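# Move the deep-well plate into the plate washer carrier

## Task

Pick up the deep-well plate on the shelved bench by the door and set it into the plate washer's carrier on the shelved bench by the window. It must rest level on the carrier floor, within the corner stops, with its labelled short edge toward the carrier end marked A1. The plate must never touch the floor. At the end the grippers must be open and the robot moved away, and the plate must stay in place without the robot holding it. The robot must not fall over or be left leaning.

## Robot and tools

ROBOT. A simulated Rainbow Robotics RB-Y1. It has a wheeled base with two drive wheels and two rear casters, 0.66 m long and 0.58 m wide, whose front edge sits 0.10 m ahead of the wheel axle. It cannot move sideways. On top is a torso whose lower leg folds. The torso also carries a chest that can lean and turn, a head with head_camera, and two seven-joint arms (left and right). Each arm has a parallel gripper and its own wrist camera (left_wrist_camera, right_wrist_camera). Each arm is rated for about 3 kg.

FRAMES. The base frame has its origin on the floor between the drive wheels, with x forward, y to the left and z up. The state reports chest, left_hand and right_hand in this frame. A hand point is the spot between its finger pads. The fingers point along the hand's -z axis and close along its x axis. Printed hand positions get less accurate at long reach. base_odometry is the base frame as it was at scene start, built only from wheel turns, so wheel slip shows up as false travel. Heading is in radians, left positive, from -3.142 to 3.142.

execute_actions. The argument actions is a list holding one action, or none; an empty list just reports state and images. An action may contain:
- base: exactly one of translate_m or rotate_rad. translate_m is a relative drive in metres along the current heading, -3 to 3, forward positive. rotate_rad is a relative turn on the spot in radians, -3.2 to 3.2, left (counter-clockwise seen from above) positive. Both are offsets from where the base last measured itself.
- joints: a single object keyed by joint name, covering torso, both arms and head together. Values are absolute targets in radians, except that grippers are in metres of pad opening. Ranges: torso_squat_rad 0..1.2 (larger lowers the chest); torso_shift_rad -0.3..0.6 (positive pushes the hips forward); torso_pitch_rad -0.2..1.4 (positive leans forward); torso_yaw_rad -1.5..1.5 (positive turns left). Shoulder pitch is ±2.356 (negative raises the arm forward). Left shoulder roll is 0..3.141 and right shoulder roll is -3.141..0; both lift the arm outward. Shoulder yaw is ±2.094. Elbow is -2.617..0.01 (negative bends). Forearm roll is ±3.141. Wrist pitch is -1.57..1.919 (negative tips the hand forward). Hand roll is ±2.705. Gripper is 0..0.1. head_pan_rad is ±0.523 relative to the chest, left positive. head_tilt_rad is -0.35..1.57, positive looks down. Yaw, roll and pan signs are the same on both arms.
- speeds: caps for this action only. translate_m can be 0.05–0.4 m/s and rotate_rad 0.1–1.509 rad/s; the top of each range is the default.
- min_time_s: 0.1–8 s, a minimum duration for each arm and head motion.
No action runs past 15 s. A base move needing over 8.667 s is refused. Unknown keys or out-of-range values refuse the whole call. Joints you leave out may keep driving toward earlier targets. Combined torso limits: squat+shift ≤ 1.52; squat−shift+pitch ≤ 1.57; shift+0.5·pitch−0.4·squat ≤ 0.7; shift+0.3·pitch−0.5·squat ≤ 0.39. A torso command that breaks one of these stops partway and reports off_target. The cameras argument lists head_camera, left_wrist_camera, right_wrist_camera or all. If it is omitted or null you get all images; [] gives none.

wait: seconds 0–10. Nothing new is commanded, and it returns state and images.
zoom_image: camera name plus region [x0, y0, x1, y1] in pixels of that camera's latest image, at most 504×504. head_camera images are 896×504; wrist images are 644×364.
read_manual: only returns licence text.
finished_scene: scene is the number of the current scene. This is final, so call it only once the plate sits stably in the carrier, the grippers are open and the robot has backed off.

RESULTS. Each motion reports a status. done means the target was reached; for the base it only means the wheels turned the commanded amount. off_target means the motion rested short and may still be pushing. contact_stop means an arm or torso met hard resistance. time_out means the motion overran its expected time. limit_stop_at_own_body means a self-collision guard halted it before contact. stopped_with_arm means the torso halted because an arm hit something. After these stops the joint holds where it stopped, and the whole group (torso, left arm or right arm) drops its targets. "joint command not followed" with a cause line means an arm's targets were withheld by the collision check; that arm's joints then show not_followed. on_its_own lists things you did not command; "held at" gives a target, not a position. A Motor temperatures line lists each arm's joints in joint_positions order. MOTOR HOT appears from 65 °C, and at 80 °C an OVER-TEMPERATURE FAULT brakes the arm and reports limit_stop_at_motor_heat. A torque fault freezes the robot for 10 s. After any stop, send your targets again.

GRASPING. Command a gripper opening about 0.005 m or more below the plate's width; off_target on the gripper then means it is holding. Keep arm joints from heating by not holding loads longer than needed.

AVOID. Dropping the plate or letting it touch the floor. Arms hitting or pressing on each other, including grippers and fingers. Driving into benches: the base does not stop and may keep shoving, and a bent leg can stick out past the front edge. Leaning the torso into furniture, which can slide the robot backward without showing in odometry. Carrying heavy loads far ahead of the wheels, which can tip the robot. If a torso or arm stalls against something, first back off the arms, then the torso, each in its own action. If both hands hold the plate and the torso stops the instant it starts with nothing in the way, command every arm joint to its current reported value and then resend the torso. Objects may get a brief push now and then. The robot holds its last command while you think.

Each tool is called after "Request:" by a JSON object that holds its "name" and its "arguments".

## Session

Request:
{"name": "execute_actions", "arguments": {"actions": [], "cameras": ["head_camera"]}}

Scene clock: 0.00 s.
Motor temperatures (°C, as the motors report them): left_arm=[28 29 29 28 32 29 37] | right_arm=[33 28 27 32 35 36 34]
base_odometry: x=+0.000 y=+0.000 heading=+0.000 (m, m, rad; odometry frame)
base_status: not commanded
joint_positions: torso_squat_rad=+0.350 torso_shift_rad=-0.001 torso_pitch_rad=-0.001 torso_yaw_rad=+0.000 left_shoulder_pitch_rad=+0.007 left_shoulder_roll_rad=+0.034 left_shoulder_yaw_rad=-0.043 left_elbow_rad=-0.166 left_forearm_roll_rad=+0.016 left_wrist_pitch_rad=+0.006 left_hand_roll_rad=-0.030 left_gripper_m=+0.100 right_shoulder_pitch_rad=-0.002 right_shoulder_roll_rad=-0.033 right_shoulder_yaw_rad=-0.028 right_elbow_rad=-0.201 right_forearm_roll_rad=-0.011 right_wrist_pitch_rad=+0.036 right_hand_roll_rad=-0.018 right_gripper_m=+0.099 head_pan_rad=+0.000 head_tilt_rad=+0.401
joint_status: not commanded
chest: x=-0.2290 y=-0.0010 z=+1.2474 quat_wxyz=(+1.000, +0.001, -0.001, +0.000) (m; base frame)
left_hand: x=-0.1535 y=+0.2429 z=+0.5665 quat_wxyz=(+0.997, +0.017, -0.077, -0.029) (m; base frame)
right_hand: x=-0.1370 y=-0.2471 z=+0.5674 quat_wxyz=(+0.996, -0.015, -0.085, -0.027) (m; base frame)
pictures: head_camera
Images, in order (width x height): head_camera 896x504.

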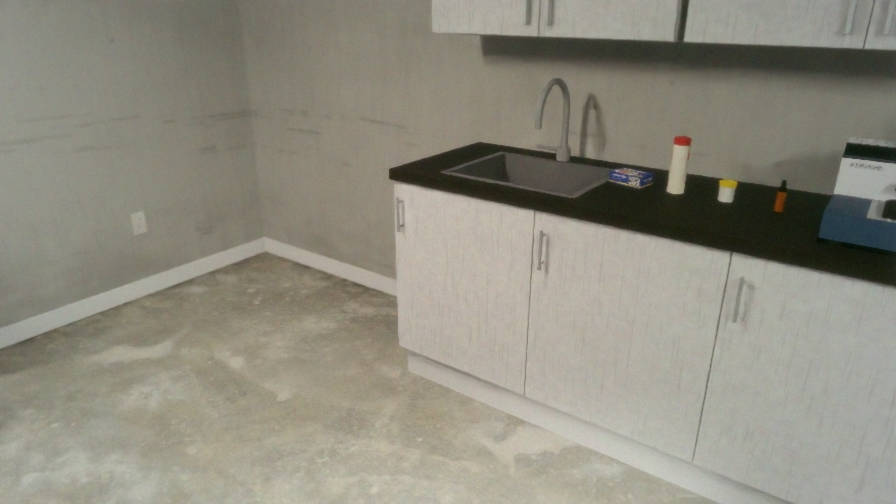

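Request:
{"name": "execute_actions", "arguments": {"actions": [{"base":{"rotate_rad":1.2},"joints":{"head_tilt_rad":0.25}}], "cameras": ["head_camera"]}}

Request:
{"name": "execute_actions", "arguments": {"actions": [{"base":{"rotate_rad":1.2}}], "cameras": ["head_camera"]}}

Request:
{"name": "execute_actions", "arguments": {"actions": [{"base":{"rotate_rad":1.2}}], "cameras": ["head_camera"]}}

Request:
{"name": "execute_actions", "arguments": {"actions": [{"base":{"rotate_rad":1.2}}], "cameras": ["head_camera"]}}

Scene clock: 6.67 s.
Motor temperatures (°C, as the motors report them): left_arm=[28 29 29 28 32 29 37] | right_arm=[33 28 27 32 35 36 34]
base_odometry: x=+0.000 y=+0.000 heading=+1.200 (m, m, rad; odometry frame)
base_status: done
joint_positions: torso_squat_rad=+0.350 torso_shift_rad=-0.001 torso_pitch_rad=-0.001 torso_yaw_rad=+0.000 left_shoulder_pitch_rad=+0.007 left_shoulder_roll_rad=+0.034 left_shoulder_yaw_rad=-0.043 left_elbow_rad=-0.166 left_forearm_roll_rad=+0.016 left_wrist_pitch_rad=+0.006 left_hand_roll_rad=-0.030 left_gripper_m=+0.100 right_shoulder_pitch_rad=-0.002 right_shoulder_roll_rad=-0.033 right_shoulder_yaw_rad=-0.028 right_elbow_rad=-0.201 right_forearm_roll_rad=-0.011 right_wrist_pitch_rad=+0.036 right_hand_roll_rad=-0.018 right_gripper_m=+0.099 head_pan_rad=+0.000 head_tilt_rad=+0.250
joint_status: all done
chest: x=-0.2290 y=-0.0010 z=+1.2474 quat_wxyz=(+1.000, +0.001, -0.001, +0.000) (m; base frame)
left_hand: x=-0.1535 y=+0.2429 z=+0.5665 quat_wxyz=(+0.997, +0.017, -0.077, -0.029) (m; base frame)
right_hand: x=-0.1370 y=-0.2471 z=+0.5674 quat_wxyz=(+0.996, -0.015, -0.085, -0.027) (m; base frame)
pictures: head_camera
Images, in order (width x height): head_camera 896x504.

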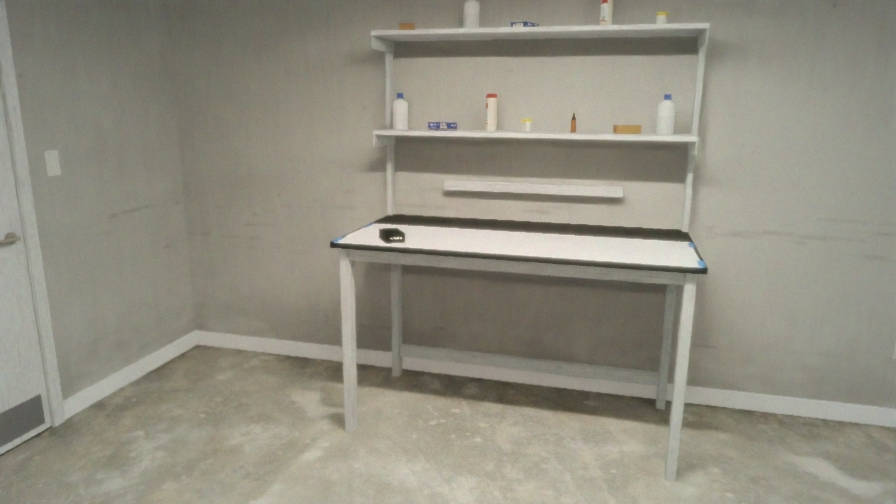

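Scene clock: 10.23 s.
Motor temperatures (°C, as the motors report them): left_arm=[28 29 29 28 32 29 37] | right_arm=[33 28 27 32 35 36 34]
base_odometry: x=+0.000 y=+0.000 heading=+2.399 (m, m, rad; odometry frame)
base_status: done
joint_positions: torso_squat_rad=+0.350 torso_shift_rad=-0.001 torso_pitch_rad=-0.001 torso_yaw_rad=+0.000 left_shoulder_pitch_rad=+0.007 left_shoulder_roll_rad=+0.034 left_shoulder_yaw_rad=-0.043 left_elbow_rad=-0.166 left_forearm_roll_rad=+0.016 left_wrist_pitch_rad=+0.006 left_hand_roll_rad=-0.030 left_gripper_m=+0.100 right_shoulder_pitch_rad=-0.002 right_shoulder_roll_rad=-0.033 right_shoulder_yaw_rad=-0.028 right_elbow_rad=-0.201 right_forearm_roll_rad=-0.011 right_wrist_pitch_rad=+0.036 right_hand_roll_rad=-0.018 right_gripper_m=+0.099 head_pan_rad=+0.000 head_tilt_rad=+0.250
joint_status: not commanded
chest: x=-0.2290 y=-0.0010 z=+1.2474 quat_wxyz=(+1.000, +0.001, -0.001, +0.000) (m; base frame)
left_hand: x=-0.1535 y=+0.2429 z=+0.5665 quat_wxyz=(+0.997, +0.017, -0.077, -0.029) (m; base frame)
right_hand: x=-0.1370 y=-0.2471 z=+0.5674 quat_wxyz=(+0.996, -0.015, -0.085, -0.027) (m; base frame)
pictures: head_camera
Images, in order (width x height): head_camera 896x504.

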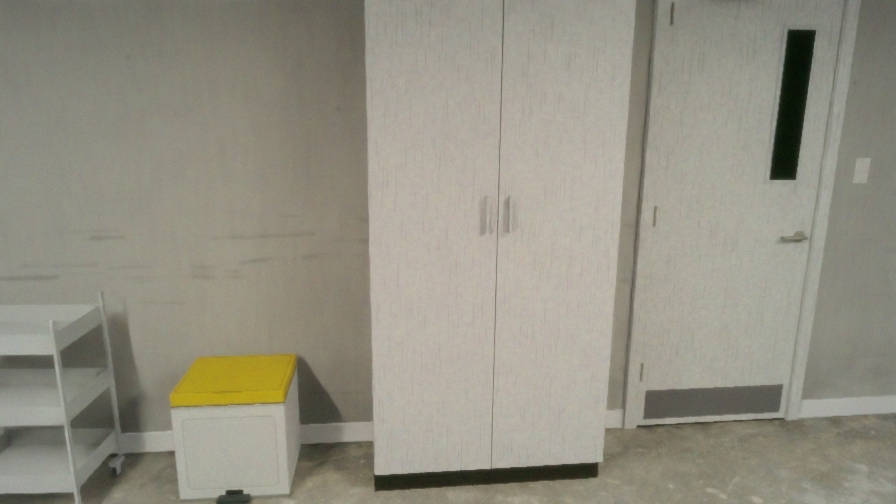

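Scene clock: 13.80 s.
Motor temperatures (°C, as the motors report them): left_arm=[28 29 29 28 32 29 37] | right_arm=[33 28 27 32 35 36 34]
base_odometry: x=+0.000 y=+0.000 heading=-2.684 (m, m, rad; odometry frame)
base_status: done
joint_positions: torso_squat_rad=+0.350 torso_shift_rad=-0.001 torso_pitch_rad=-0.001 torso_yaw_rad=+0.000 left_shoulder_pitch_rad=+0.007 left_shoulder_roll_rad=+0.034 left_shoulder_yaw_rad=-0.043 left_elbow_rad=-0.166 left_forearm_roll_rad=+0.016 left_wrist_pitch_rad=+0.006 left_hand_roll_rad=-0.030 left_gripper_m=+0.100 right_shoulder_pitch_rad=-0.002 right_shoulder_roll_rad=-0.033 right_shoulder_yaw_rad=-0.028 right_elbow_rad=-0.201 right_forearm_roll_rad=-0.011 right_wrist_pitch_rad=+0.036 right_hand_roll_rad=-0.018 right_gripper_m=+0.099 head_pan_rad=+0.000 head_tilt_rad=+0.250
joint_status: not commanded
chest: x=-0.2290 y=-0.0010 z=+1.2474 quat_wxyz=(+1.000, +0.001, -0.001, +0.000) (m; base frame)
left_hand: x=-0.1535 y=+0.2429 z=+0.5665 quat_wxyz=(+0.997, +0.017, -0.077, -0.029) (m; base frame)
right_hand: x=-0.1370 y=-0.2471 z=+0.5674 quat_wxyz=(+0.996, -0.015, -0.085, -0.027) (m; base frame)
pictures: head_camera
Images, in order (width x height): head_camera 896x504.

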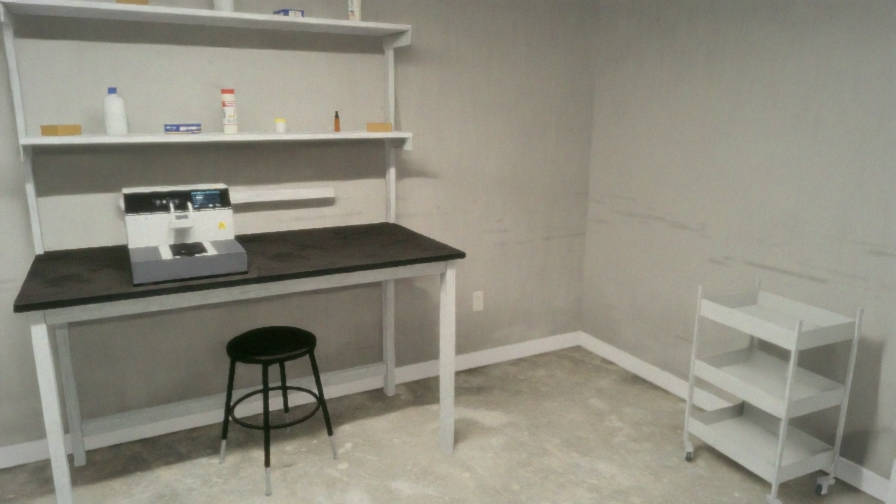

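Scene clock: 17.37 s.
Motor temperatures (°C, as the motors report them): left_arm=[28 29 29 28 32 29 37] | right_arm=[33 28 27 32 35 36 34]
base_odometry: x=+0.000 y=+0.000 heading=-1.485 (m, m, rad; odometry frame)
base_status: done
joint_positions: torso_squat_rad=+0.350 torso_shift_rad=-0.001 torso_pitch_rad=-0.001 torso_yaw_rad=+0.000 left_shoulder_pitch_rad=+0.007 left_shoulder_roll_rad=+0.034 left_shoulder_yaw_rad=-0.043 left_elbow_rad=-0.166 left_forearm_roll_rad=+0.016 left_wrist_pitch_rad=+0.006 left_hand_roll_rad=-0.030 left_gripper_m=+0.100 right_shoulder_pitch_rad=-0.002 right_shoulder_roll_rad=-0.033 right_shoulder_yaw_rad=-0.028 right_elbow_rad=-0.201 right_forearm_roll_rad=-0.011 right_wrist_pitch_rad=+0.036 right_hand_roll_rad=-0.018 right_gripper_m=+0.099 head_pan_rad=+0.000 head_tilt_rad=+0.250
joint_status: not commanded
chest: x=-0.2290 y=-0.0010 z=+1.2474 quat_wxyz=(+1.000, +0.001, -0.001, +0.000) (m; base frame)
left_hand: x=-0.1535 y=+0.2429 z=+0.5665 quat_wxyz=(+0.997, +0.017, -0.077, -0.029) (m; base frame)
right_hand: x=-0.1370 y=-0.2471 z=+0.5674 quat_wxyz=(+0.996, -0.015, -0.085, -0.027) (m; base frame)
pictures: head_camera
Images, in order (width x height): head_camera 896x504.

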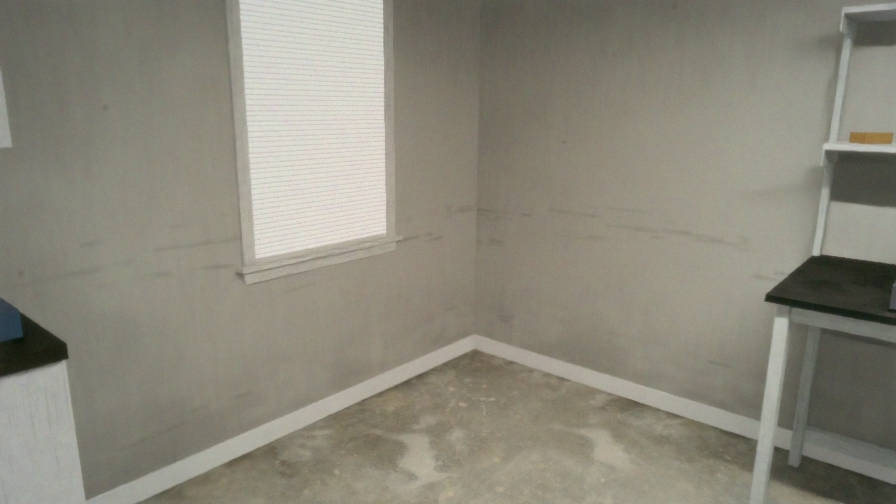

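Request:
{"name": "execute_actions", "arguments": {"actions": [{"base":{"rotate_rad":2.985}}], "cameras": []}}

Request:
{"name": "execute_actions", "arguments": {"actions": [{"base":{"translate_m":1.78},"joints":{"head_tilt_rad":0.6,"torso_squat_rad":0}}], "cameras": []}}

Request:
{"name": "execute_actions", "arguments": {"actions": [{"base":{"rotate_rad":-0.57}}], "cameras": ["head_camera"]}}

Scene clock: 26.07 s.
Motor temperatures (°C, as the motors report them): left_arm=[28 29 29 28 32 29 37] | right_arm=[33 28 27 32 35 36 34]
base_odometry: x=+0.000 y=+0.000 heading=+1.500 (m, m, rad; odometry frame)
base_status: done
joint_positions: torso_squat_rad=+0.350 torso_shift_rad=-0.001 torso_pitch_rad=-0.001 torso_yaw_rad=+0.000 left_shoulder_pitch_rad=+0.007 left_shoulder_roll_rad=+0.034 left_shoulder_yaw_rad=-0.043 left_elbow_rad=-0.166 left_forearm_roll_rad=+0.016 left_wrist_pitch_rad=+0.006 left_hand_roll_rad=-0.030 left_gripper_m=+0.100 right_shoulder_pitch_rad=-0.002 right_shoulder_roll_rad=-0.033 right_shoulder_yaw_rad=-0.028 right_elbow_rad=-0.201 right_forearm_roll_rad=-0.011 right_wrist_pitch_rad=+0.036 right_hand_roll_rad=-0.018 right_gripper_m=+0.099 head_pan_rad=+0.000 head_tilt_rad=+0.250
joint_status: not commanded
chest: x=-0.2290 y=-0.0010 z=+1.2474 quat_wxyz=(+1.000, +0.001, -0.001, +0.000) (m; base frame)
left_hand: x=-0.1535 y=+0.2429 z=+0.5665 quat_wxyz=(+0.996, +0.017, -0.077, -0.029) (m; base frame)
right_hand: x=-0.1370 y=-0.2471 z=+0.5674 quat_wxyz=(+0.996, -0.015, -0.085, -0.027) (m; base frame)
pictures: none
No camera images: the call's "cameras" was empty. Leave "cameras" out to get every camera's image.

Scene clock: 31.97 s.
Motor temperatures (°C, as the motors report them): left_arm=[28 29 29 28 32 29 37] | right_arm=[33 28 27 32 35 36 34]
base_odometry: x=+0.126 y=+1.776 heading=+1.500 (m, m, rad; odometry frame)
base_status: done
joint_positions: torso_squat_rad=+0.000 torso_shift_rad=-0.001 torso_pitch_rad=-0.001 torso_yaw_rad=+0.000 left_shoulder_pitch_rad=+0.007 left_shoulder_roll_rad=+0.034 left_shoulder_yaw_rad=-0.043 left_elbow_rad=-0.166 left_forearm_roll_rad=+0.016 left_wrist_pitch_rad=+0.006 left_hand_roll_rad=-0.030 left_gripper_m=+0.100 right_shoulder_pitch_rad=-0.002 right_shoulder_roll_rad=-0.033 right_shoulder_yaw_rad=-0.028 right_elbow_rad=-0.201 right_forearm_roll_rad=-0.011 right_wrist_pitch_rad=+0.036 right_hand_roll_rad=-0.018 right_gripper_m=+0.099 head_pan_rad=+0.000 head_tilt_rad=+0.600
joint_status: all done
chest: x=-0.2289 y=-0.0010 z=+1.2899 quat_wxyz=(+1.000, +0.001, -0.001, +0.000) (m; base frame)
left_hand: x=-0.1535 y=+0.2429 z=+0.6091 quat_wxyz=(+0.997, +0.017, -0.077, -0.029) (m; base frame)
right_hand: x=-0.1370 y=-0.2471 z=+0.6099 quat_wxyz=(+0.996, -0.015, -0.085, -0.027) (m; base frame)
pictures: none
No camera images: the call's "cameras" was empty. Leave "cameras" out to get every camera's image.

Scene clock: 34.57 s.
Motor temperatures (°C, as the motors report them): left_arm=[28 29 29 28 32 29 37] | right_arm=[33 28 27 32 35 36 34]
base_odometry: x=+0.126 y=+1.775 heading=+0.930 (m, m, rad; odometry frame)
base_status: done
joint_positions: torso_squat_rad=+0.000 torso_shift_rad=-0.001 torso_pitch_rad=-0.001 torso_yaw_rad=+0.000 left_shoulder_pitch_rad=+0.007 left_shoulder_roll_rad=+0.034 left_shoulder_yaw_rad=-0.043 left_elbow_rad=-0.166 left_forearm_roll_rad=+0.016 left_wrist_pitch_rad=+0.006 left_hand_roll_rad=-0.030 left_gripper_m=+0.100 right_shoulder_pitch_rad=-0.002 right_shoulder_roll_rad=-0.033 right_shoulder_yaw_rad=-0.028 right_elbow_rad=-0.201 right_forearm_roll_rad=-0.011 right_wrist_pitch_rad=+0.036 right_hand_roll_rad=-0.018 right_gripper_m=+0.099 head_pan_rad=+0.000 head_tilt_rad=+0.600
joint_status: not commanded
chest: x=-0.2290 y=-0.0010 z=+1.2899 quat_wxyz=(+1.000, +0.001, -0.001, +0.000) (m; base frame)
left_hand: x=-0.1536 y=+0.2429 z=+0.6091 quat_wxyz=(+0.997, +0.017, -0.077, -0.029) (m; base frame)
right_hand: x=-0.1371 y=-0.2471 z=+0.6099 quat_wxyz=(+0.996, -0.015, -0.085, -0.027) (m; base frame)
pictures: head_camera
Images, in order (width x height): head_camera 896x504.

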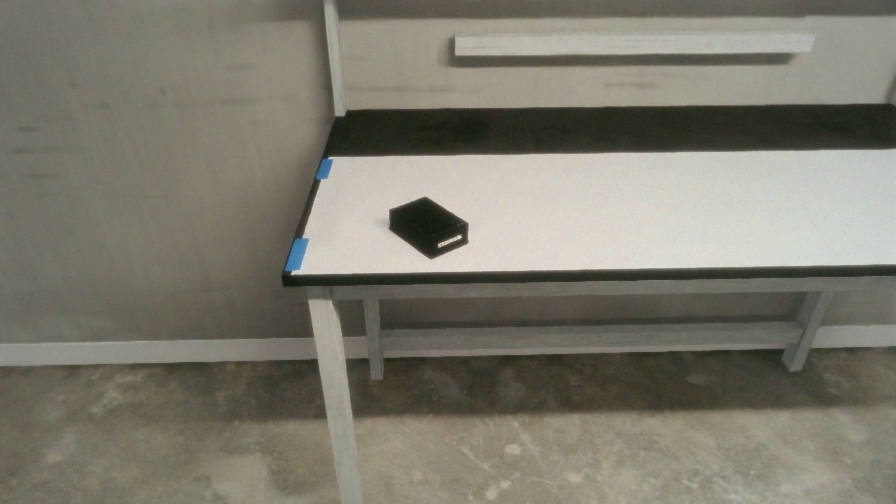

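Request:
{"name": "execute_actions", "arguments": {"actions": [{"joints":{"torso_yaw_rad":0.33,"torso_squat_rad":0.4,"right_shoulder_pitch_rad":-1.2,"right_shoulder_roll_rad":0,"right_shoulder_yaw_rad":-0.23,"right_elbow_rad":-0.781,"right_forearm_roll_rad":0,"right_wrist_pitch_rad":1.9,"right_hand_roll_rad":-1.47,"head_pan_rad":-0.33,"head_tilt_rad":0.9},"base":{"translate_m":0.2}}], "cameras": []}}

Request:
{"name": "execute_actions", "arguments": {"actions": [{"base":{"translate_m":0.35}}], "cameras": ["head_camera","right_wrist_camera"]}}

Scene clock: 39.93 s.
Motor temperatures (°C, as the motors report them): left_arm=[28 29 29 28 32 29 37] | right_arm=[33 28 27 32 35 36 34]
base_odometry: x=+0.245 y=+1.936 heading=+0.930 (m, m, rad; odometry frame)
base_status: done
joint_positions: torso_squat_rad=+0.400 torso_shift_rad=-0.001 torso_pitch_rad=-0.002 torso_yaw_rad=+0.330 left_shoulder_pitch_rad=+0.007 left_shoulder_roll_rad=+0.034 left_shoulder_yaw_rad=-0.043 left_elbow_rad=-0.166 left_forearm_roll_rad=+0.016 left_wrist_pitch_rad=+0.006 left_hand_roll_rad=-0.030 left_gripper_m=+0.100 right_shoulder_pitch_rad=-1.201 right_shoulder_roll_rad=+0.000 right_shoulder_yaw_rad=-0.230 right_elbow_rad=-0.781 right_forearm_roll_rad=+0.000 right_wrist_pitch_rad=+1.900 right_hand_roll_rad=-1.470 right_gripper_m=+0.099 head_pan_rad=-0.330 head_tilt_rad=+0.900
joint_status: all done
chest: x=-0.2291 y=-0.0010 z=+1.2347 quat_wxyz=(+0.986, +0.001, -0.001, +0.164) (m; base frame)
left_hand: x=-0.2362 y=+0.2540 z=+0.5537 quat_wxyz=(+0.988, +0.029, -0.073, +0.136) (m; base frame)
right_hand: x=+0.2783 y=+0.0642 z=+1.0460 quat_wxyz=(+0.898, +0.001, -0.001, -0.439) (m; base frame)
pictures: none
No camera images: the call's "cameras" was empty. Leave "cameras" out to get every camera's image.

Scene clock: 42.27 s.
Motor temperatures (°C, as the motors report them): left_arm=[28 29 29 28 32 29 37] | right_arm=[33 28 27 32 35 36 34]
base_odometry: x=+0.455 y=+2.216 heading=+0.929 (m, m, rad; odometry frame)
base_status: done
joint_positions: torso_squat_rad=+0.400 torso_shift_rad=-0.001 torso_pitch_rad=-0.001 torso_yaw_rad=+0.330 left_shoulder_pitch_rad=+0.007 left_shoulder_roll_rad=+0.034 left_shoulder_yaw_rad=-0.043 left_elbow_rad=-0.166 left_forearm_roll_rad=+0.016 left_wrist_pitch_rad=+0.006 left_hand_roll_rad=-0.030 left_gripper_m=+0.100 right_shoulder_pitch_rad=-1.200 right_shoulder_roll_rad=+0.000 right_shoulder_yaw_rad=-0.230 right_elbow_rad=-0.781 right_forearm_roll_rad=+0.000 right_wrist_pitch_rad=+1.900 right_hand_roll_rad=-1.470 right_gripper_m=+0.099 head_pan_rad=-0.330 head_tilt_rad=+0.900
joint_status: not commanded
chest: x=-0.2290 y=-0.0010 z=+1.2347 quat_wxyz=(+0.986, +0.001, -0.001, +0.164) (m; base frame)
left_hand: x=-0.2362 y=+0.2540 z=+0.5537 quat_wxyz=(+0.988, +0.029, -0.073, +0.136) (m; base frame)
right_hand: x=+0.2783 y=+0.0642 z=+1.0459 quat_wxyz=(+0.898, +0.001, +0.000, -0.439) (m; base frame)
pictures: head_camera, right_wrist_camera
Images, in order (width x height): head_camera 896x504, right_wrist_camera 644x364.

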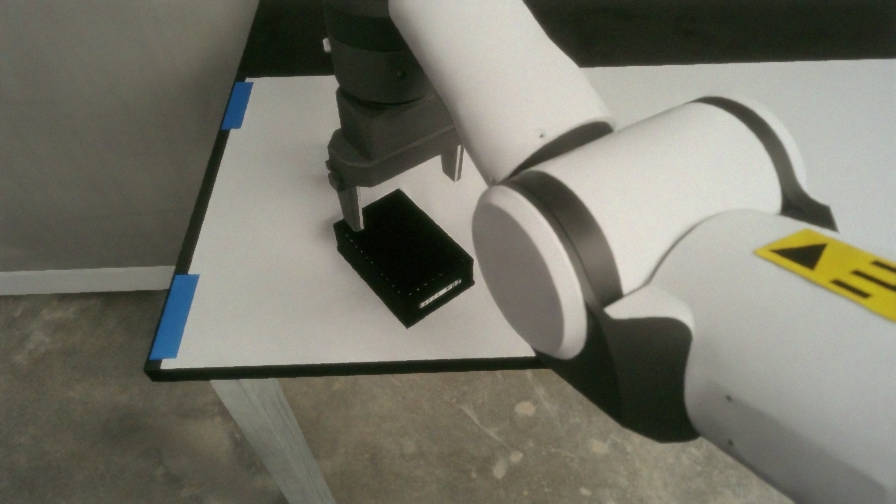

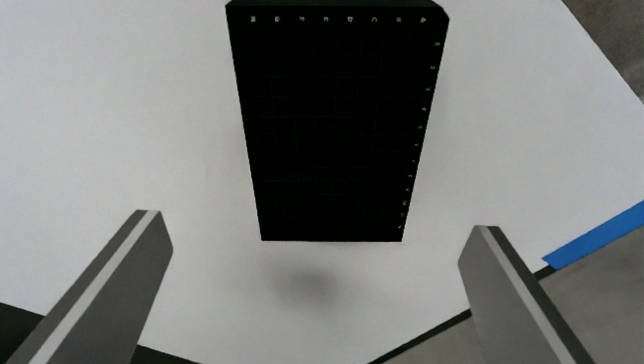

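Request:
{"name": "execute_actions", "arguments": {"actions": [{"base":{"translate_m":0.008},"joints":{"torso_yaw_rad":0.356,"right_hand_roll_rad":-1.446,"torso_squat_rad":0.59}}], "cameras": ["right_wrist_camera"]}}

Scene clock: 45.90 s.
Motor temperatures (°C, as the motors report them): left_arm=[28 29 29 28 32 29 37] | right_arm=[33 28 27 32 35 36 34]
base_odometry: x=+0.460 y=+2.223 heading=+0.929 (m, m, rad; odometry frame)
base_status: done
joint_positions: torso_squat_rad=+0.590 torso_shift_rad=-0.001 torso_pitch_rad=-0.002 torso_yaw_rad=+0.356 left_shoulder_pitch_rad=+0.007 left_shoulder_roll_rad=+0.034 left_shoulder_yaw_rad=-0.043 left_elbow_rad=-0.166 left_forearm_roll_rad=+0.016 left_wrist_pitch_rad=+0.006 left_hand_roll_rad=-0.030 left_gripper_m=+0.100 right_shoulder_pitch_rad=-1.200 right_shoulder_roll_rad=+0.000 right_shoulder_yaw_rad=-0.230 right_elbow_rad=-0.781 right_forearm_roll_rad=+0.000 right_wrist_pitch_rad=+1.900 right_hand_roll_rad=-1.446 right_gripper_m=+0.099 head_pan_rad=-0.330 head_tilt_rad=+0.900
joint_status: all done
chest: x=-0.2290 y=-0.0009 z=+1.1716 quat_wxyz=(+0.984, +0.001, -0.001, +0.177) (m; base frame)
left_hand: x=-0.2427 y=+0.2537 z=+0.4906 quat_wxyz=(+0.986, +0.030, -0.073, +0.148) (m; base frame)
right_hand: x=+0.2764 y=+0.0774 z=+0.9829 quat_wxyz=(+0.909, +0.001, -0.001, -0.417) (m; base frame)
pictures: right_wrist_camera
Images, in order (width x height): right_wrist_camera 644x364.

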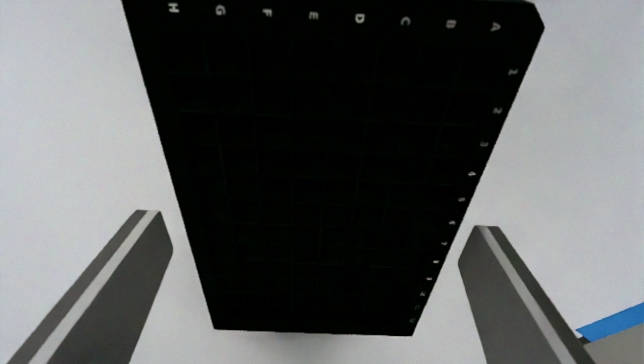

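Request:
{"name": "execute_actions", "arguments": {"actions": [{"joints":{"torso_squat_rad":0.665}}], "cameras": []}}

Request:
{"name": "execute_actions", "arguments": {"actions": [{"joints":{"right_gripper_m":0.07}}], "cameras": []}}

Request:
{"name": "execute_actions", "arguments": {"actions": [{"joints":{"torso_squat_rad":0.45}}], "cameras": ["right_wrist_camera"]}}

Request:
{"name": "execute_actions", "arguments": {"actions": [{"base":{"translate_m":-0.5},"joints":{"torso_squat_rad":0,"torso_yaw_rad":-0.3,"head_pan_rad":0.3,"head_tilt_rad":0.5}}], "cameras": []}}

Request:
{"name": "execute_actions", "arguments": {"actions": [{"base":{"rotate_rad":-2.832}}], "cameras": []}}

Request:
{"name": "execute_actions", "arguments": {"actions": [{"base":{"translate_m":2.88}}], "cameras": []}}

Request:
{"name": "execute_actions", "arguments": {"actions": [{"base":{"rotate_rad":-0.29}}], "cameras": ["head_camera"]}}

Scene clock: 53.07 s.
Motor temperatures (°C, as the motors report them): left_arm=[28 29 29 28 32 29 37] | right_arm=[33 28 27 32 35 36 34]
base_odometry: x=+0.460 y=+2.223 heading=+0.929 (m, m, rad; odometry frame)
base_status: not commanded
joint_positions: torso_squat_rad=+0.665 torso_shift_rad=-0.001 torso_pitch_rad=-0.002 torso_yaw_rad=+0.356 left_shoulder_pitch_rad=+0.007 left_shoulder_roll_rad=+0.034 left_shoulder_yaw_rad=-0.043 left_elbow_rad=-0.166 left_forearm_roll_rad=+0.016 left_wrist_pitch_rad=+0.006 left_hand_roll_rad=-0.030 left_gripper_m=+0.100 right_shoulder_pitch_rad=-1.200 right_shoulder_roll_rad=+0.000 right_shoulder_yaw_rad=-0.230 right_elbow_rad=-0.781 right_forearm_roll_rad=+0.000 right_wrist_pitch_rad=+1.900 right_hand_roll_rad=-1.446 right_gripper_m=+0.099 head_pan_rad=-0.330 head_tilt_rad=+0.900
joint_status: all done
chest: x=-0.2290 y=-0.0009 z=+1.1408 quat_wxyz=(+0.984, +0.001, -0.001, +0.177) (m; base frame)
left_hand: x=-0.2427 y=+0.2538 z=+0.4598 quat_wxyz=(+0.986, +0.030, -0.073, +0.148) (m; base frame)
right_hand: x=+0.2765 y=+0.0774 z=+0.9520 quat_wxyz=(+0.909, +0.001, -0.001, -0.417) (m; base frame)
pictures: none
No camera images: the call's "cameras" was empty. Leave "cameras" out to get every camera's image.

Scene clock: 53.83 s.
Motor temperatures (°C, as the motors report them): left_arm=[28 29 29 28 32 29 37] | right_arm=[34 28 27 32 35 36 34]
base_odometry: x=+0.460 y=+2.223 heading=+0.929 (m, m, rad; odometry frame)
base_status: not commanded
joint_positions: torso_squat_rad=+0.665 torso_shift_rad=-0.001 torso_pitch_rad=-0.002 torso_yaw_rad=+0.356 left_shoulder_pitch_rad=+0.007 left_shoulder_roll_rad=+0.034 left_shoulder_yaw_rad=-0.043 left_elbow_rad=-0.166 left_forearm_roll_rad=+0.016 left_wrist_pitch_rad=+0.006 left_hand_roll_rad=-0.030 left_gripper_m=+0.100 right_shoulder_pitch_rad=-1.201 right_shoulder_roll_rad=+0.000 right_shoulder_yaw_rad=-0.230 right_elbow_rad=-0.781 right_forearm_roll_rad=+0.000 right_wrist_pitch_rad=+1.900 right_hand_roll_rad=-1.446 right_gripper_m=+0.082 head_pan_rad=-0.330 head_tilt_rad=+0.900
joint_status: right_gripper_m off_target (ended at +0.082, target +0.070)
chest: x=-0.2290 y=-0.0009 z=+1.1408 quat_wxyz=(+0.984, +0.001, -0.001, +0.177) (m; base frame)
left_hand: x=-0.2427 y=+0.2538 z=+0.4598 quat_wxyz=(+0.986, +0.030, -0.073, +0.148) (m; base frame)
right_hand: x=+0.2765 y=+0.0774 z=+0.9521 quat_wxyz=(+0.909, +0.001, -0.001, -0.417) (m; base frame)
pictures: none
No camera images: the call's "cameras" was empty. Leave "cameras" out to get every camera's image.

Scene clock: 55.33 s.
Motor temperatures (°C, as the motors report them): left_arm=[28 29 29 28 32 29 37] | right_arm=[34 28 27 32 35 36 34]
base_odometry: x=+0.460 y=+2.223 heading=+0.929 (m, m, rad; odometry frame)
base_status: not commanded
joint_positions: torso_squat_rad=+0.450 torso_shift_rad=-0.001 torso_pitch_rad=-0.001 torso_yaw_rad=+0.356 left_shoulder_pitch_rad=+0.007 left_shoulder_roll_rad=+0.034 left_shoulder_yaw_rad=-0.043 left_elbow_rad=-0.166 left_forearm_roll_rad=+0.016 left_wrist_pitch_rad=+0.006 left_hand_roll_rad=-0.030 left_gripper_m=+0.100 right_shoulder_pitch_rad=-1.200 right_shoulder_roll_rad=+0.000 right_shoulder_yaw_rad=-0.230 right_elbow_rad=-0.781 right_forearm_roll_rad=+0.000 right_wrist_pitch_rad=+1.900 right_hand_roll_rad=-1.446 right_gripper_m=+0.082 head_pan_rad=-0.330 head_tilt_rad=+0.900
joint_status: all done
chest: x=-0.2289 y=-0.0010 z=+1.2202 quat_wxyz=(+0.984, +0.001, -0.001, +0.177) (m; base frame)
left_hand: x=-0.2428 y=+0.2537 z=+0.5393 quat_wxyz=(+0.986, +0.030, -0.073, +0.148) (m; base frame)
right_hand: x=+0.2764 y=+0.0773 z=+1.0314 quat_wxyz=(+0.909, +0.001, +0.000, -0.417) (m; base frame)
pictures: right_wrist_camera
Images, in order (width x height): right_wrist_camera 644x364.

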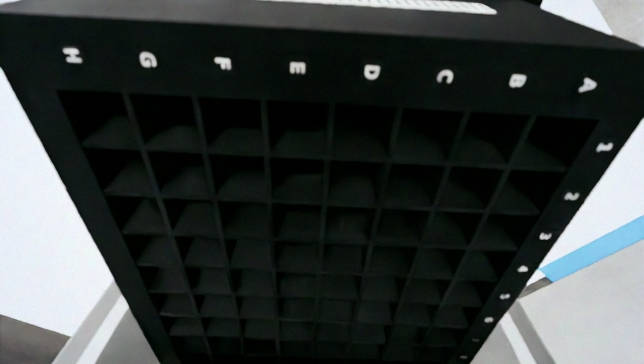

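Scene clock: 58.17 s.
Motor temperatures (°C, as the motors report them): left_arm=[28 29 29 28 32 29 37] | right_arm=[34 28 27 32 35 36 34]
base_odometry: x=+0.160 y=+1.822 heading=+0.928 (m, m, rad; odometry frame)
base_status: done
joint_positions: torso_squat_rad=+0.000 torso_shift_rad=-0.001 torso_pitch_rad=-0.001 torso_yaw_rad=-0.300 left_shoulder_pitch_rad=+0.007 left_shoulder_roll_rad=+0.034 left_shoulder_yaw_rad=-0.043 left_elbow_rad=-0.166 left_forearm_roll_rad=+0.016 left_wrist_pitch_rad=+0.006 left_hand_roll_rad=-0.030 left_gripper_m=+0.100 right_shoulder_pitch_rad=-1.200 right_shoulder_roll_rad=+0.000 right_shoulder_yaw_rad=-0.230 right_elbow_rad=-0.781 right_forearm_roll_rad=+0.000 right_wrist_pitch_rad=+1.900 right_hand_roll_rad=-1.446 right_gripper_m=+0.082 head_pan_rad=+0.300 head_tilt_rad=+0.500
joint_status: all done
chest: x=-0.2290 y=-0.0010 z=+1.2899 quat_wxyz=(+0.989, +0.001, -0.001, -0.149) (m; base frame)
left_hand: x=-0.0852 y=+0.2101 z=+0.6091 quat_wxyz=(+0.981, +0.005, -0.078, -0.177) (m; base frame)
right_hand: x=+0.2191 y=-0.2470 z=+1.1005 quat_wxyz=(+0.726, +0.001, +0.000, -0.688) (m; base frame)
pictures: none
No camera images: the call's "cameras" was empty. Leave "cameras" out to get every camera's image.

Scene clock: 63.27 s.
Motor temperatures (°C, as the motors report them): left_arm=[28 29 29 28 32 29 37] | right_arm=[34 28 27 32 35 36 34]
base_odometry: x=+0.160 y=+1.822 heading=-1.904 (m, m, rad; odometry frame)
base_status: done
joint_positions: torso_squat_rad=+0.000 torso_shift_rad=-0.001 torso_pitch_rad=-0.002 torso_yaw_rad=-0.300 left_shoulder_pitch_rad=+0.007 left_shoulder_roll_rad=+0.034 left_shoulder_yaw_rad=-0.043 left_elbow_rad=-0.166 left_forearm_roll_rad=+0.016 left_wrist_pitch_rad=+0.006 left_hand_roll_rad=-0.030 left_gripper_m=+0.100 right_shoulder_pitch_rad=-1.200 right_shoulder_roll_rad=+0.000 right_shoulder_yaw_rad=-0.230 right_elbow_rad=-0.781 right_forearm_roll_rad=+0.000 right_wrist_pitch_rad=+1.900 right_hand_roll_rad=-1.446 right_gripper_m=+0.082 head_pan_rad=+0.300 head_tilt_rad=+0.500
joint_status: not commanded
chest: x=-0.2291 y=-0.0010 z=+1.2899 quat_wxyz=(+0.989, +0.001, -0.001, -0.149) (m; base frame)
left_hand: x=-0.0852 y=+0.2101 z=+0.6091 quat_wxyz=(+0.981, +0.005, -0.078, -0.177) (m; base frame)
right_hand: x=+0.2190 y=-0.2470 z=+1.1005 quat_wxyz=(+0.726, +0.001, +0.000, -0.688) (m; base frame)
pictures: none
No camera images: the call's "cameras" was empty. Leave "cameras" out to get every camera's image.

Scene clock: 72.03 s.
Motor temperatures (°C, as the motors report them): left_arm=[28 29 29 28 32 29 37] | right_arm=[34 28 27 32 35 36 34]
base_odometry: x=-0.781 y=-0.900 heading=-1.904 (m, m, rad; odometry frame)
base_status: done
joint_positions: torso_squat_rad=+0.000 torso_shift_rad=-0.001 torso_pitch_rad=-0.001 torso_yaw_rad=-0.300 left_shoulder_pitch_rad=+0.007 left_shoulder_roll_rad=+0.034 left_shoulder_yaw_rad=-0.043 left_elbow_rad=-0.166 left_forearm_roll_rad=+0.016 left_wrist_pitch_rad=+0.006 left_hand_roll_rad=-0.030 left_gripper_m=+0.100 right_shoulder_pitch_rad=-1.200 right_shoulder_roll_rad=+0.000 right_shoulder_yaw_rad=-0.230 right_elbow_rad=-0.781 right_forearm_roll_rad=+0.000 right_wrist_pitch_rad=+1.900 right_hand_roll_rad=-1.446 right_gripper_m=+0.082 head_pan_rad=+0.300 head_tilt_rad=+0.500
joint_status: not commanded
chest: x=-0.2290 y=-0.0010 z=+1.2899 quat_wxyz=(+0.989, +0.001, -0.001, -0.149) (m; base frame)
left_hand: x=-0.0851 y=+0.2101 z=+0.6091 quat_wxyz=(+0.981, +0.005, -0.078, -0.177) (m; base frame)
right_hand: x=+0.2191 y=-0.2470 z=+1.1004 quat_wxyz=(+0.726, +0.001, +0.000, -0.688) (m; base frame)
pictures: none
No camera images: the call's "cameras" was empty. Leave "cameras" out to get every camera's image.

Scene clock: 73.87 s.
Motor temperatures (°C, as the motors report them): left_arm=[28 29 29 28 32 29 37] | right_arm=[34 28 27 32 35 36 34]
base_odometry: x=-0.781 y=-0.899 heading=-2.194 (m, m, rad; odometry frame)
base_status: done
joint_positions: torso_squat_rad=+0.000 torso_shift_rad=-0.001 torso_pitch_rad=-0.001 torso_yaw_rad=-0.300 left_shoulder_pitch_rad=+0.007 left_shoulder_roll_rad=+0.034 left_shoulder_yaw_rad=-0.043 left_elbow_rad=-0.166 left_forearm_roll_rad=+0.016 left_wrist_pitch_rad=+0.006 left_hand_roll_rad=-0.030 left_gripper_m=+0.100 right_shoulder_pitch_rad=-1.200 right_shoulder_roll_rad=+0.000 right_shoulder_yaw_rad=-0.230 right_elbow_rad=-0.781 right_forearm_roll_rad=+0.000 right_wrist_pitch_rad=+1.900 right_hand_roll_rad=-1.446 right_gripper_m=+0.082 head_pan_rad=+0.300 head_tilt_rad=+0.500
joint_status: not commanded
chest: x=-0.2290 y=-0.0010 z=+1.2899 quat_wxyz=(+0.989, +0.001, -0.001, -0.149) (m; base frame)
left_hand: x=-0.0851 y=+0.2101 z=+0.6091 quat_wxyz=(+0.981, +0.005, -0.078, -0.177) (m; base frame)
right_hand: x=+0.2191 y=-0.2470 z=+1.1004 quat_wxyz=(+0.726, +0.001, +0.000, -0.688) (m; base frame)
pictures: head_camera
Images, in order (width x height): head_camera 896x504.

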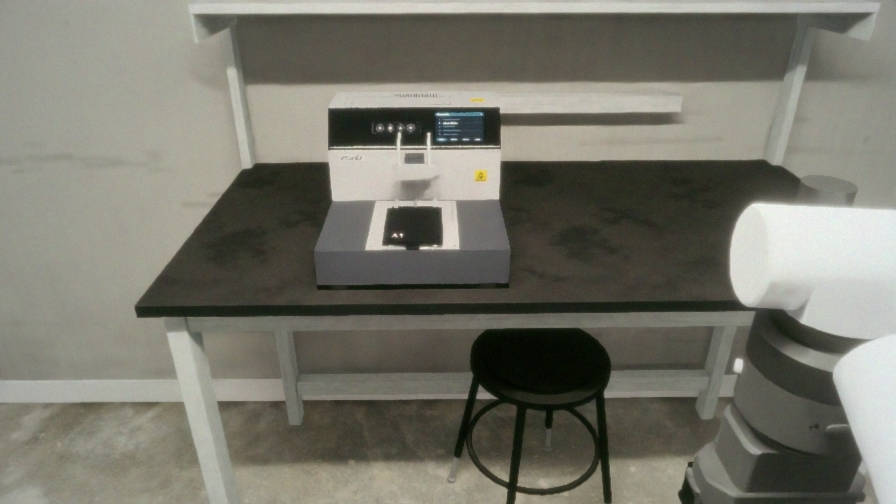

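Request:
{"name": "execute_actions", "arguments": {"actions": [{"base":{"translate_m":0.56},"joints":{"torso_yaw_rad":0.42,"torso_shift_rad":0.15,"right_hand_roll_rad":-2.17,"head_pan_rad":-0.42,"head_tilt_rad":0.9},"min_time_s":1.5}], "cameras": ["head_camera"]}}

Scene clock: 78.43 s.
Motor temperatures (°C, as the motors report them): left_arm=[28 29 29 28 32 29 37] | right_arm=[34 28 27 32 35 36 34]
base_odometry: x=-1.108 y=-1.354 heading=-2.194 (m, m, rad; odometry frame)
base_status: done
joint_positions: torso_squat_rad=+0.000 torso_shift_rad=+0.150 torso_pitch_rad=-0.001 torso_yaw_rad=+0.420 left_shoulder_pitch_rad=+0.007 left_shoulder_roll_rad=+0.034 left_shoulder_yaw_rad=-0.043 left_elbow_rad=-0.166 left_forearm_roll_rad=+0.016 left_wrist_pitch_rad=+0.006 left_hand_roll_rad=-0.030 left_gripper_m=+0.100 right_shoulder_pitch_rad=-1.200 right_shoulder_roll_rad=+0.000 right_shoulder_yaw_rad=-0.230 right_elbow_rad=-0.781 right_forearm_roll_rad=+0.000 right_wrist_pitch_rad=+1.900 right_hand_roll_rad=-2.170 right_gripper_m=+0.082 head_pan_rad=-0.420 head_tilt_rad=+0.900
joint_status: all done
chest: x=-0.1238 y=-0.0010 z=+1.2821 quat_wxyz=(+0.978, +0.001, -0.001, +0.208) (m; base frame)
left_hand: x=-0.1539 y=+0.2522 z=+0.6011 quat_wxyz=(+0.981, +0.032, -0.072, +0.180) (m; base frame)
right_hand: x=+0.3755 y=+0.1095 z=+1.0932 quat_wxyz=(+0.725, +0.001, +0.000, -0.689) (m; base frame)
pictures: head_camera
Images, in order (width x height): head_camera 896x504.

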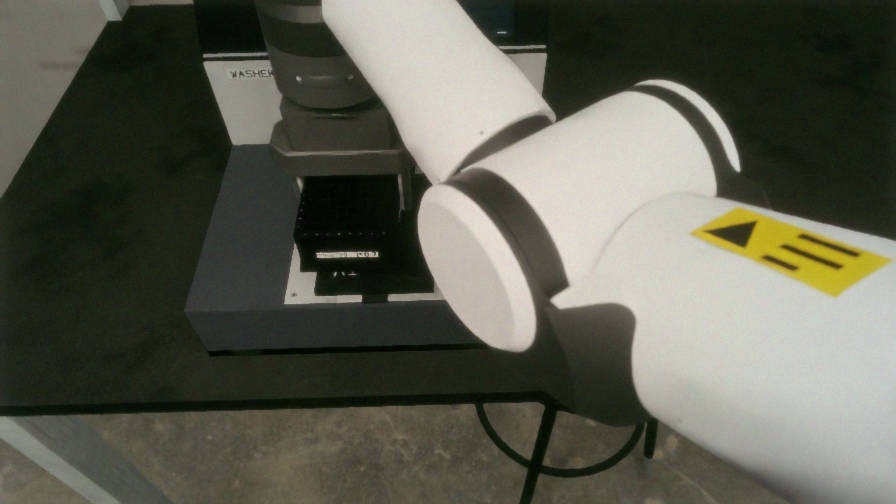

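Request:
{"name": "execute_actions", "arguments": {"actions": [{"base":{"translate_m":0.038},"joints":{"torso_yaw_rad":0.388,"right_hand_roll_rad":-2.12,"torso_squat_rad":0.3}}], "cameras": ["head_camera"]}}

Request:
{"name": "zoom_image", "arguments": {"camera": "head_camera", "region": [240, 160, 450, 340]}}

Scene clock: 84.20 s.
Motor temperatures (°C, as the motors report them): left_arm=[28 29 29 28 32 29 37] | right_arm=[35 28 27 32 35 36 34]
base_odometry: x=-1.130 y=-1.385 heading=-2.194 (m, m, rad; odometry frame)
base_status: done
joint_positions: torso_squat_rad=+0.300 torso_shift_rad=+0.150 torso_pitch_rad=-0.002 torso_yaw_rad=+0.388 left_shoulder_pitch_rad=+0.007 left_shoulder_roll_rad=+0.034 left_shoulder_yaw_rad=-0.043 left_elbow_rad=-0.166 left_forearm_roll_rad=+0.016 left_wrist_pitch_rad=+0.006 left_hand_roll_rad=-0.030 left_gripper_m=+0.100 right_shoulder_pitch_rad=-1.200 right_shoulder_roll_rad=+0.000 right_shoulder_yaw_rad=-0.230 right_elbow_rad=-0.781 right_forearm_roll_rad=+0.000 right_wrist_pitch_rad=+1.900 right_hand_roll_rad=-2.120 right_gripper_m=+0.082 head_pan_rad=-0.420 head_tilt_rad=+0.900
joint_status: all done
chest: x=-0.1286 y=-0.0010 z=+1.2512 quat_wxyz=(+0.981, +0.001, -0.001, +0.193) (m; base frame)
left_hand: x=-0.1505 y=+0.2531 z=+0.5702 quat_wxyz=(+0.983, +0.031, -0.073, +0.164) (m; base frame)
right_hand: x=+0.3740 y=+0.0935 z=+1.0624 quat_wxyz=(+0.731, +0.001, +0.000, -0.682) (m; base frame)
pictures: head_camera
Images, in order (width x height): head_camera 896x504.

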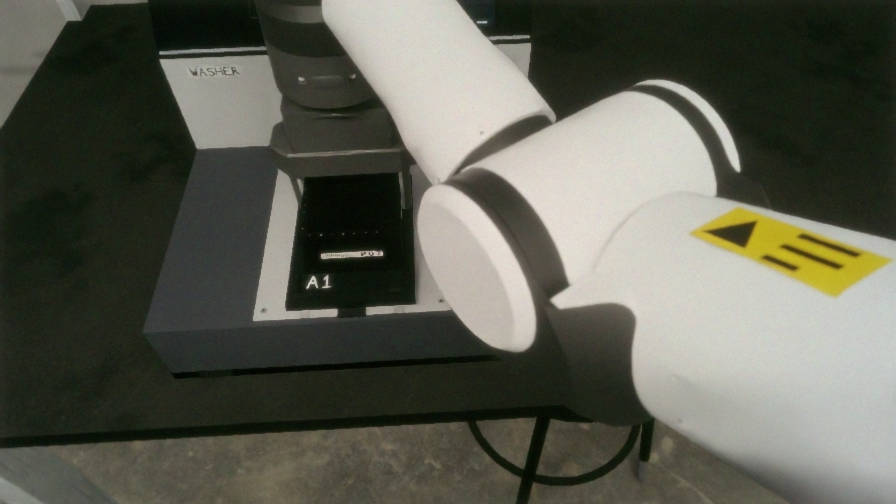

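Region (240, 160, 450, 340) of head_camera's 896x504 image, scaled by 2.400, with more detail than that image has; it fills the top 432 rows of this view, and the rest is white.

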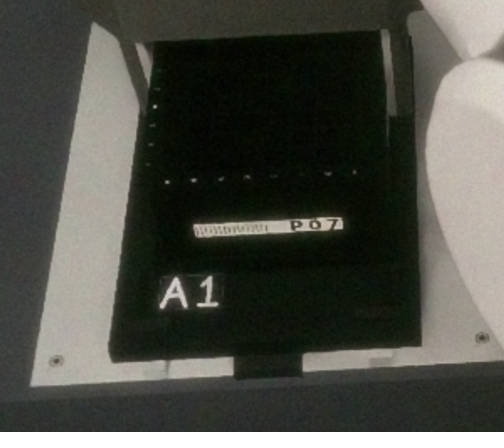

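Request:
{"name": "execute_actions", "arguments": {"actions": [{"base":{"translate_m":-0.006},"speeds":{"translate_m":0.05},"joints":{"torso_yaw_rad":0.394,"right_hand_roll_rad":-2.126}}], "cameras": []}}

Request:
{"name": "execute_actions", "arguments": {"actions": [{"joints":{"torso_squat_rad":0.365}}], "cameras": ["head_camera"]}}

Request:
{"name": "zoom_image", "arguments": {"camera": "head_camera", "region": [240, 160, 450, 340]}}

Scene clock: 87.33 s.
Motor temperatures (°C, as the motors report them): left_arm=[28 29 29 28 32 29 37] | right_arm=[35 28 27 32 35 36 34]
base_odometry: x=-1.127 y=-1.380 heading=-2.194 (m, m, rad; odometry frame)
base_status: done
joint_positions: torso_squat_rad=+0.300 torso_shift_rad=+0.150 torso_pitch_rad=-0.001 torso_yaw_rad=+0.394 left_shoulder_pitch_rad=+0.007 left_shoulder_roll_rad=+0.034 left_shoulder_yaw_rad=-0.043 left_elbow_rad=-0.166 left_forearm_roll_rad=+0.016 left_wrist_pitch_rad=+0.006 left_hand_roll_rad=-0.030 left_gripper_m=+0.100 right_shoulder_pitch_rad=-1.200 right_shoulder_roll_rad=+0.000 right_shoulder_yaw_rad=-0.230 right_elbow_rad=-0.781 right_forearm_roll_rad=+0.000 right_wrist_pitch_rad=+1.900 right_hand_roll_rad=-2.126 right_gripper_m=+0.082 head_pan_rad=-0.420 head_tilt_rad=+0.900
joint_status: all done
chest: x=-0.1286 y=-0.0010 z=+1.2512 quat_wxyz=(+0.981, +0.001, -0.001, +0.196) (m; base frame)
left_hand: x=-0.1520 y=+0.2529 z=+0.5702 quat_wxyz=(+0.983, +0.031, -0.072, +0.167) (m; base frame)
right_hand: x=+0.3735 y=+0.0965 z=+1.0623 quat_wxyz=(+0.731, +0.001, +0.000, -0.682) (m; base frame)
pictures: none
No camera images: the call's "cameras" was empty. Leave "cameras" out to get every camera's image.

Scene clock: 88.27 s.
Motor temperatures (°C, as the motors report them): left_arm=[28 29 29 28 32 29 37] | right_arm=[35 28 27 32 35 36 34]
base_odometry: x=-1.127 y=-1.380 heading=-2.194 (m, m, rad; odometry frame)
base_status: not commanded
joint_positions: torso_squat_rad=+0.365 torso_shift_rad=+0.150 torso_pitch_rad=-0.002 torso_yaw_rad=+0.394 left_shoulder_pitch_rad=+0.007 left_shoulder_roll_rad=+0.034 left_shoulder_yaw_rad=-0.043 left_elbow_rad=-0.166 left_forearm_roll_rad=+0.016 left_wrist_pitch_rad=+0.006 left_hand_roll_rad=-0.030 left_gripper_m=+0.100 right_shoulder_pitch_rad=-1.201 right_shoulder_roll_rad=+0.000 right_shoulder_yaw_rad=-0.230 right_elbow_rad=-0.781 right_forearm_roll_rad=+0.000 right_wrist_pitch_rad=+1.900 right_hand_roll_rad=-2.126 right_gripper_m=+0.082 head_pan_rad=-0.420 head_tilt_rad=+0.900
joint_status: all done
chest: x=-0.1309 y=-0.0010 z=+1.2365 quat_wxyz=(+0.981, +0.001, -0.001, +0.196) (m; base frame)
left_hand: x=-0.1542 y=+0.2529 z=+0.5555 quat_wxyz=(+0.983, +0.031, -0.073, +0.167) (m; base frame)
right_hand: x=+0.3712 y=+0.0968 z=+1.0481 quat_wxyz=(+0.731, +0.002, +0.000, -0.682) (m; base frame)
pictures: head_camera
Images, in order (width x height): head_camera 896x504.

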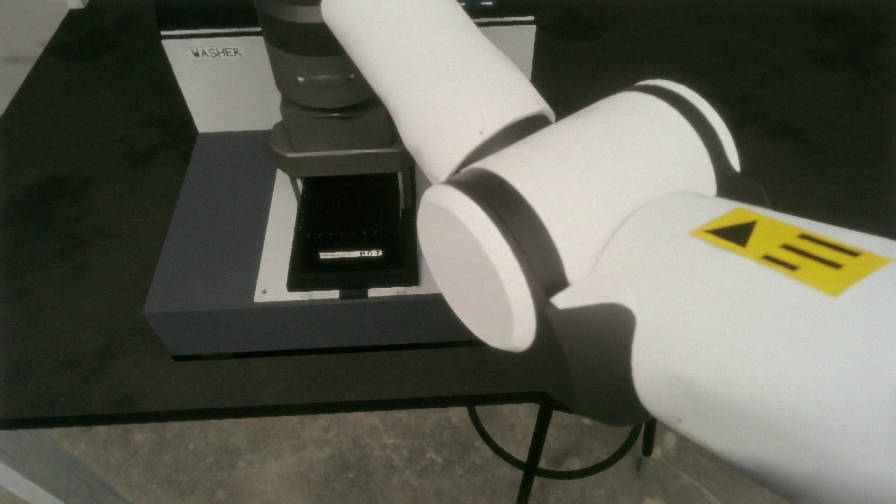

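Region (240, 160, 450, 340) of head_camera's 896x504 image, scaled by 2.400, with more detail than that image has; it fills the top 432 rows of this view, and the rest is white.

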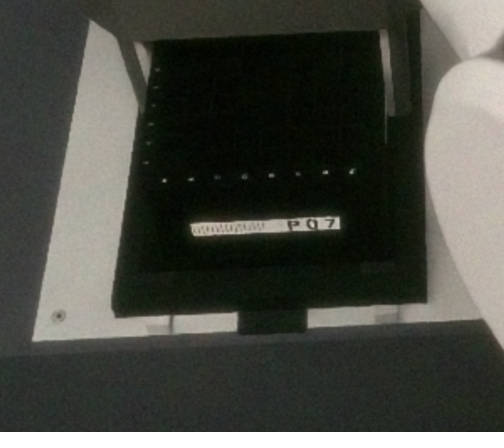

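Request:
{"name": "execute_actions", "arguments": {"actions": [{"joints":{"torso_squat_rad":0.39}}], "cameras": ["head_camera"]}}

Request:
{"name": "zoom_image", "arguments": {"camera": "head_camera", "region": [240, 160, 450, 340]}}

Scene clock: 90.37 s.
Motor temperatures (°C, as the motors report them): left_arm=[28 29 29 28 32 29 37] | right_arm=[35 28 27 32 35 36 34]
base_odometry: x=-1.127 y=-1.380 heading=-2.194 (m, m, rad; odometry frame)
base_status: not commanded
joint_positions: torso_squat_rad=+0.390 torso_shift_rad=+0.149 torso_pitch_rad=-0.003 torso_yaw_rad=+0.394 left_shoulder_pitch_rad=+0.007 left_shoulder_roll_rad=+0.034 left_shoulder_yaw_rad=-0.043 left_elbow_rad=-0.166 left_forearm_roll_rad=+0.016 left_wrist_pitch_rad=+0.006 left_hand_roll_rad=-0.030 left_gripper_m=+0.100 right_shoulder_pitch_rad=-1.206 right_shoulder_roll_rad=-0.002 right_shoulder_yaw_rad=-0.230 right_elbow_rad=-0.784 right_forearm_roll_rad=+0.000 right_wrist_pitch_rad=+1.900 right_hand_roll_rad=-2.126 right_gripper_m=+0.082 head_pan_rad=-0.420 head_tilt_rad=+0.900
joint_status: all done
chest: x=-0.1328 y=-0.0010 z=+1.2301 quat_wxyz=(+0.981, +0.001, -0.002, +0.196) (m; base frame)
left_hand: x=-0.1550 y=+0.2529 z=+0.5491 quat_wxyz=(+0.983, +0.031, -0.073, +0.167) (m; base frame)
right_hand: x=+0.3712 y=+0.0975 z=+1.0459 quat_wxyz=(+0.731, +0.006, -0.003, -0.682) (m; base frame)
pictures: head_camera
Images, in order (width x height): head_camera 896x504.

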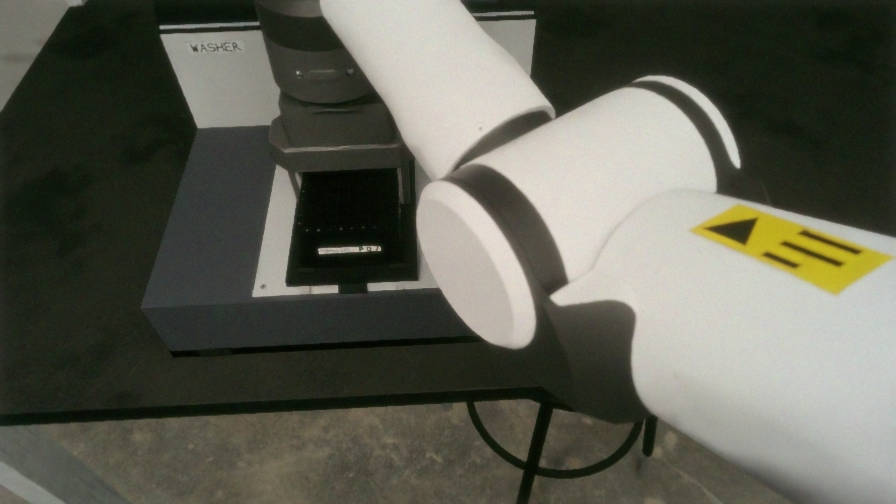

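Region (240, 160, 450, 340) of head_camera's 896x504 image, scaled by 2.400, with more detail than that image has; it fills the top 432 rows of this view, and the rest is white.

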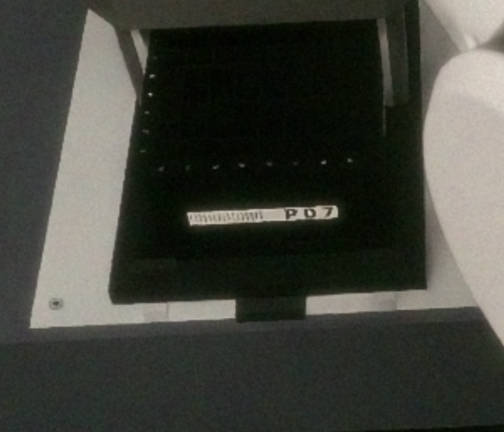

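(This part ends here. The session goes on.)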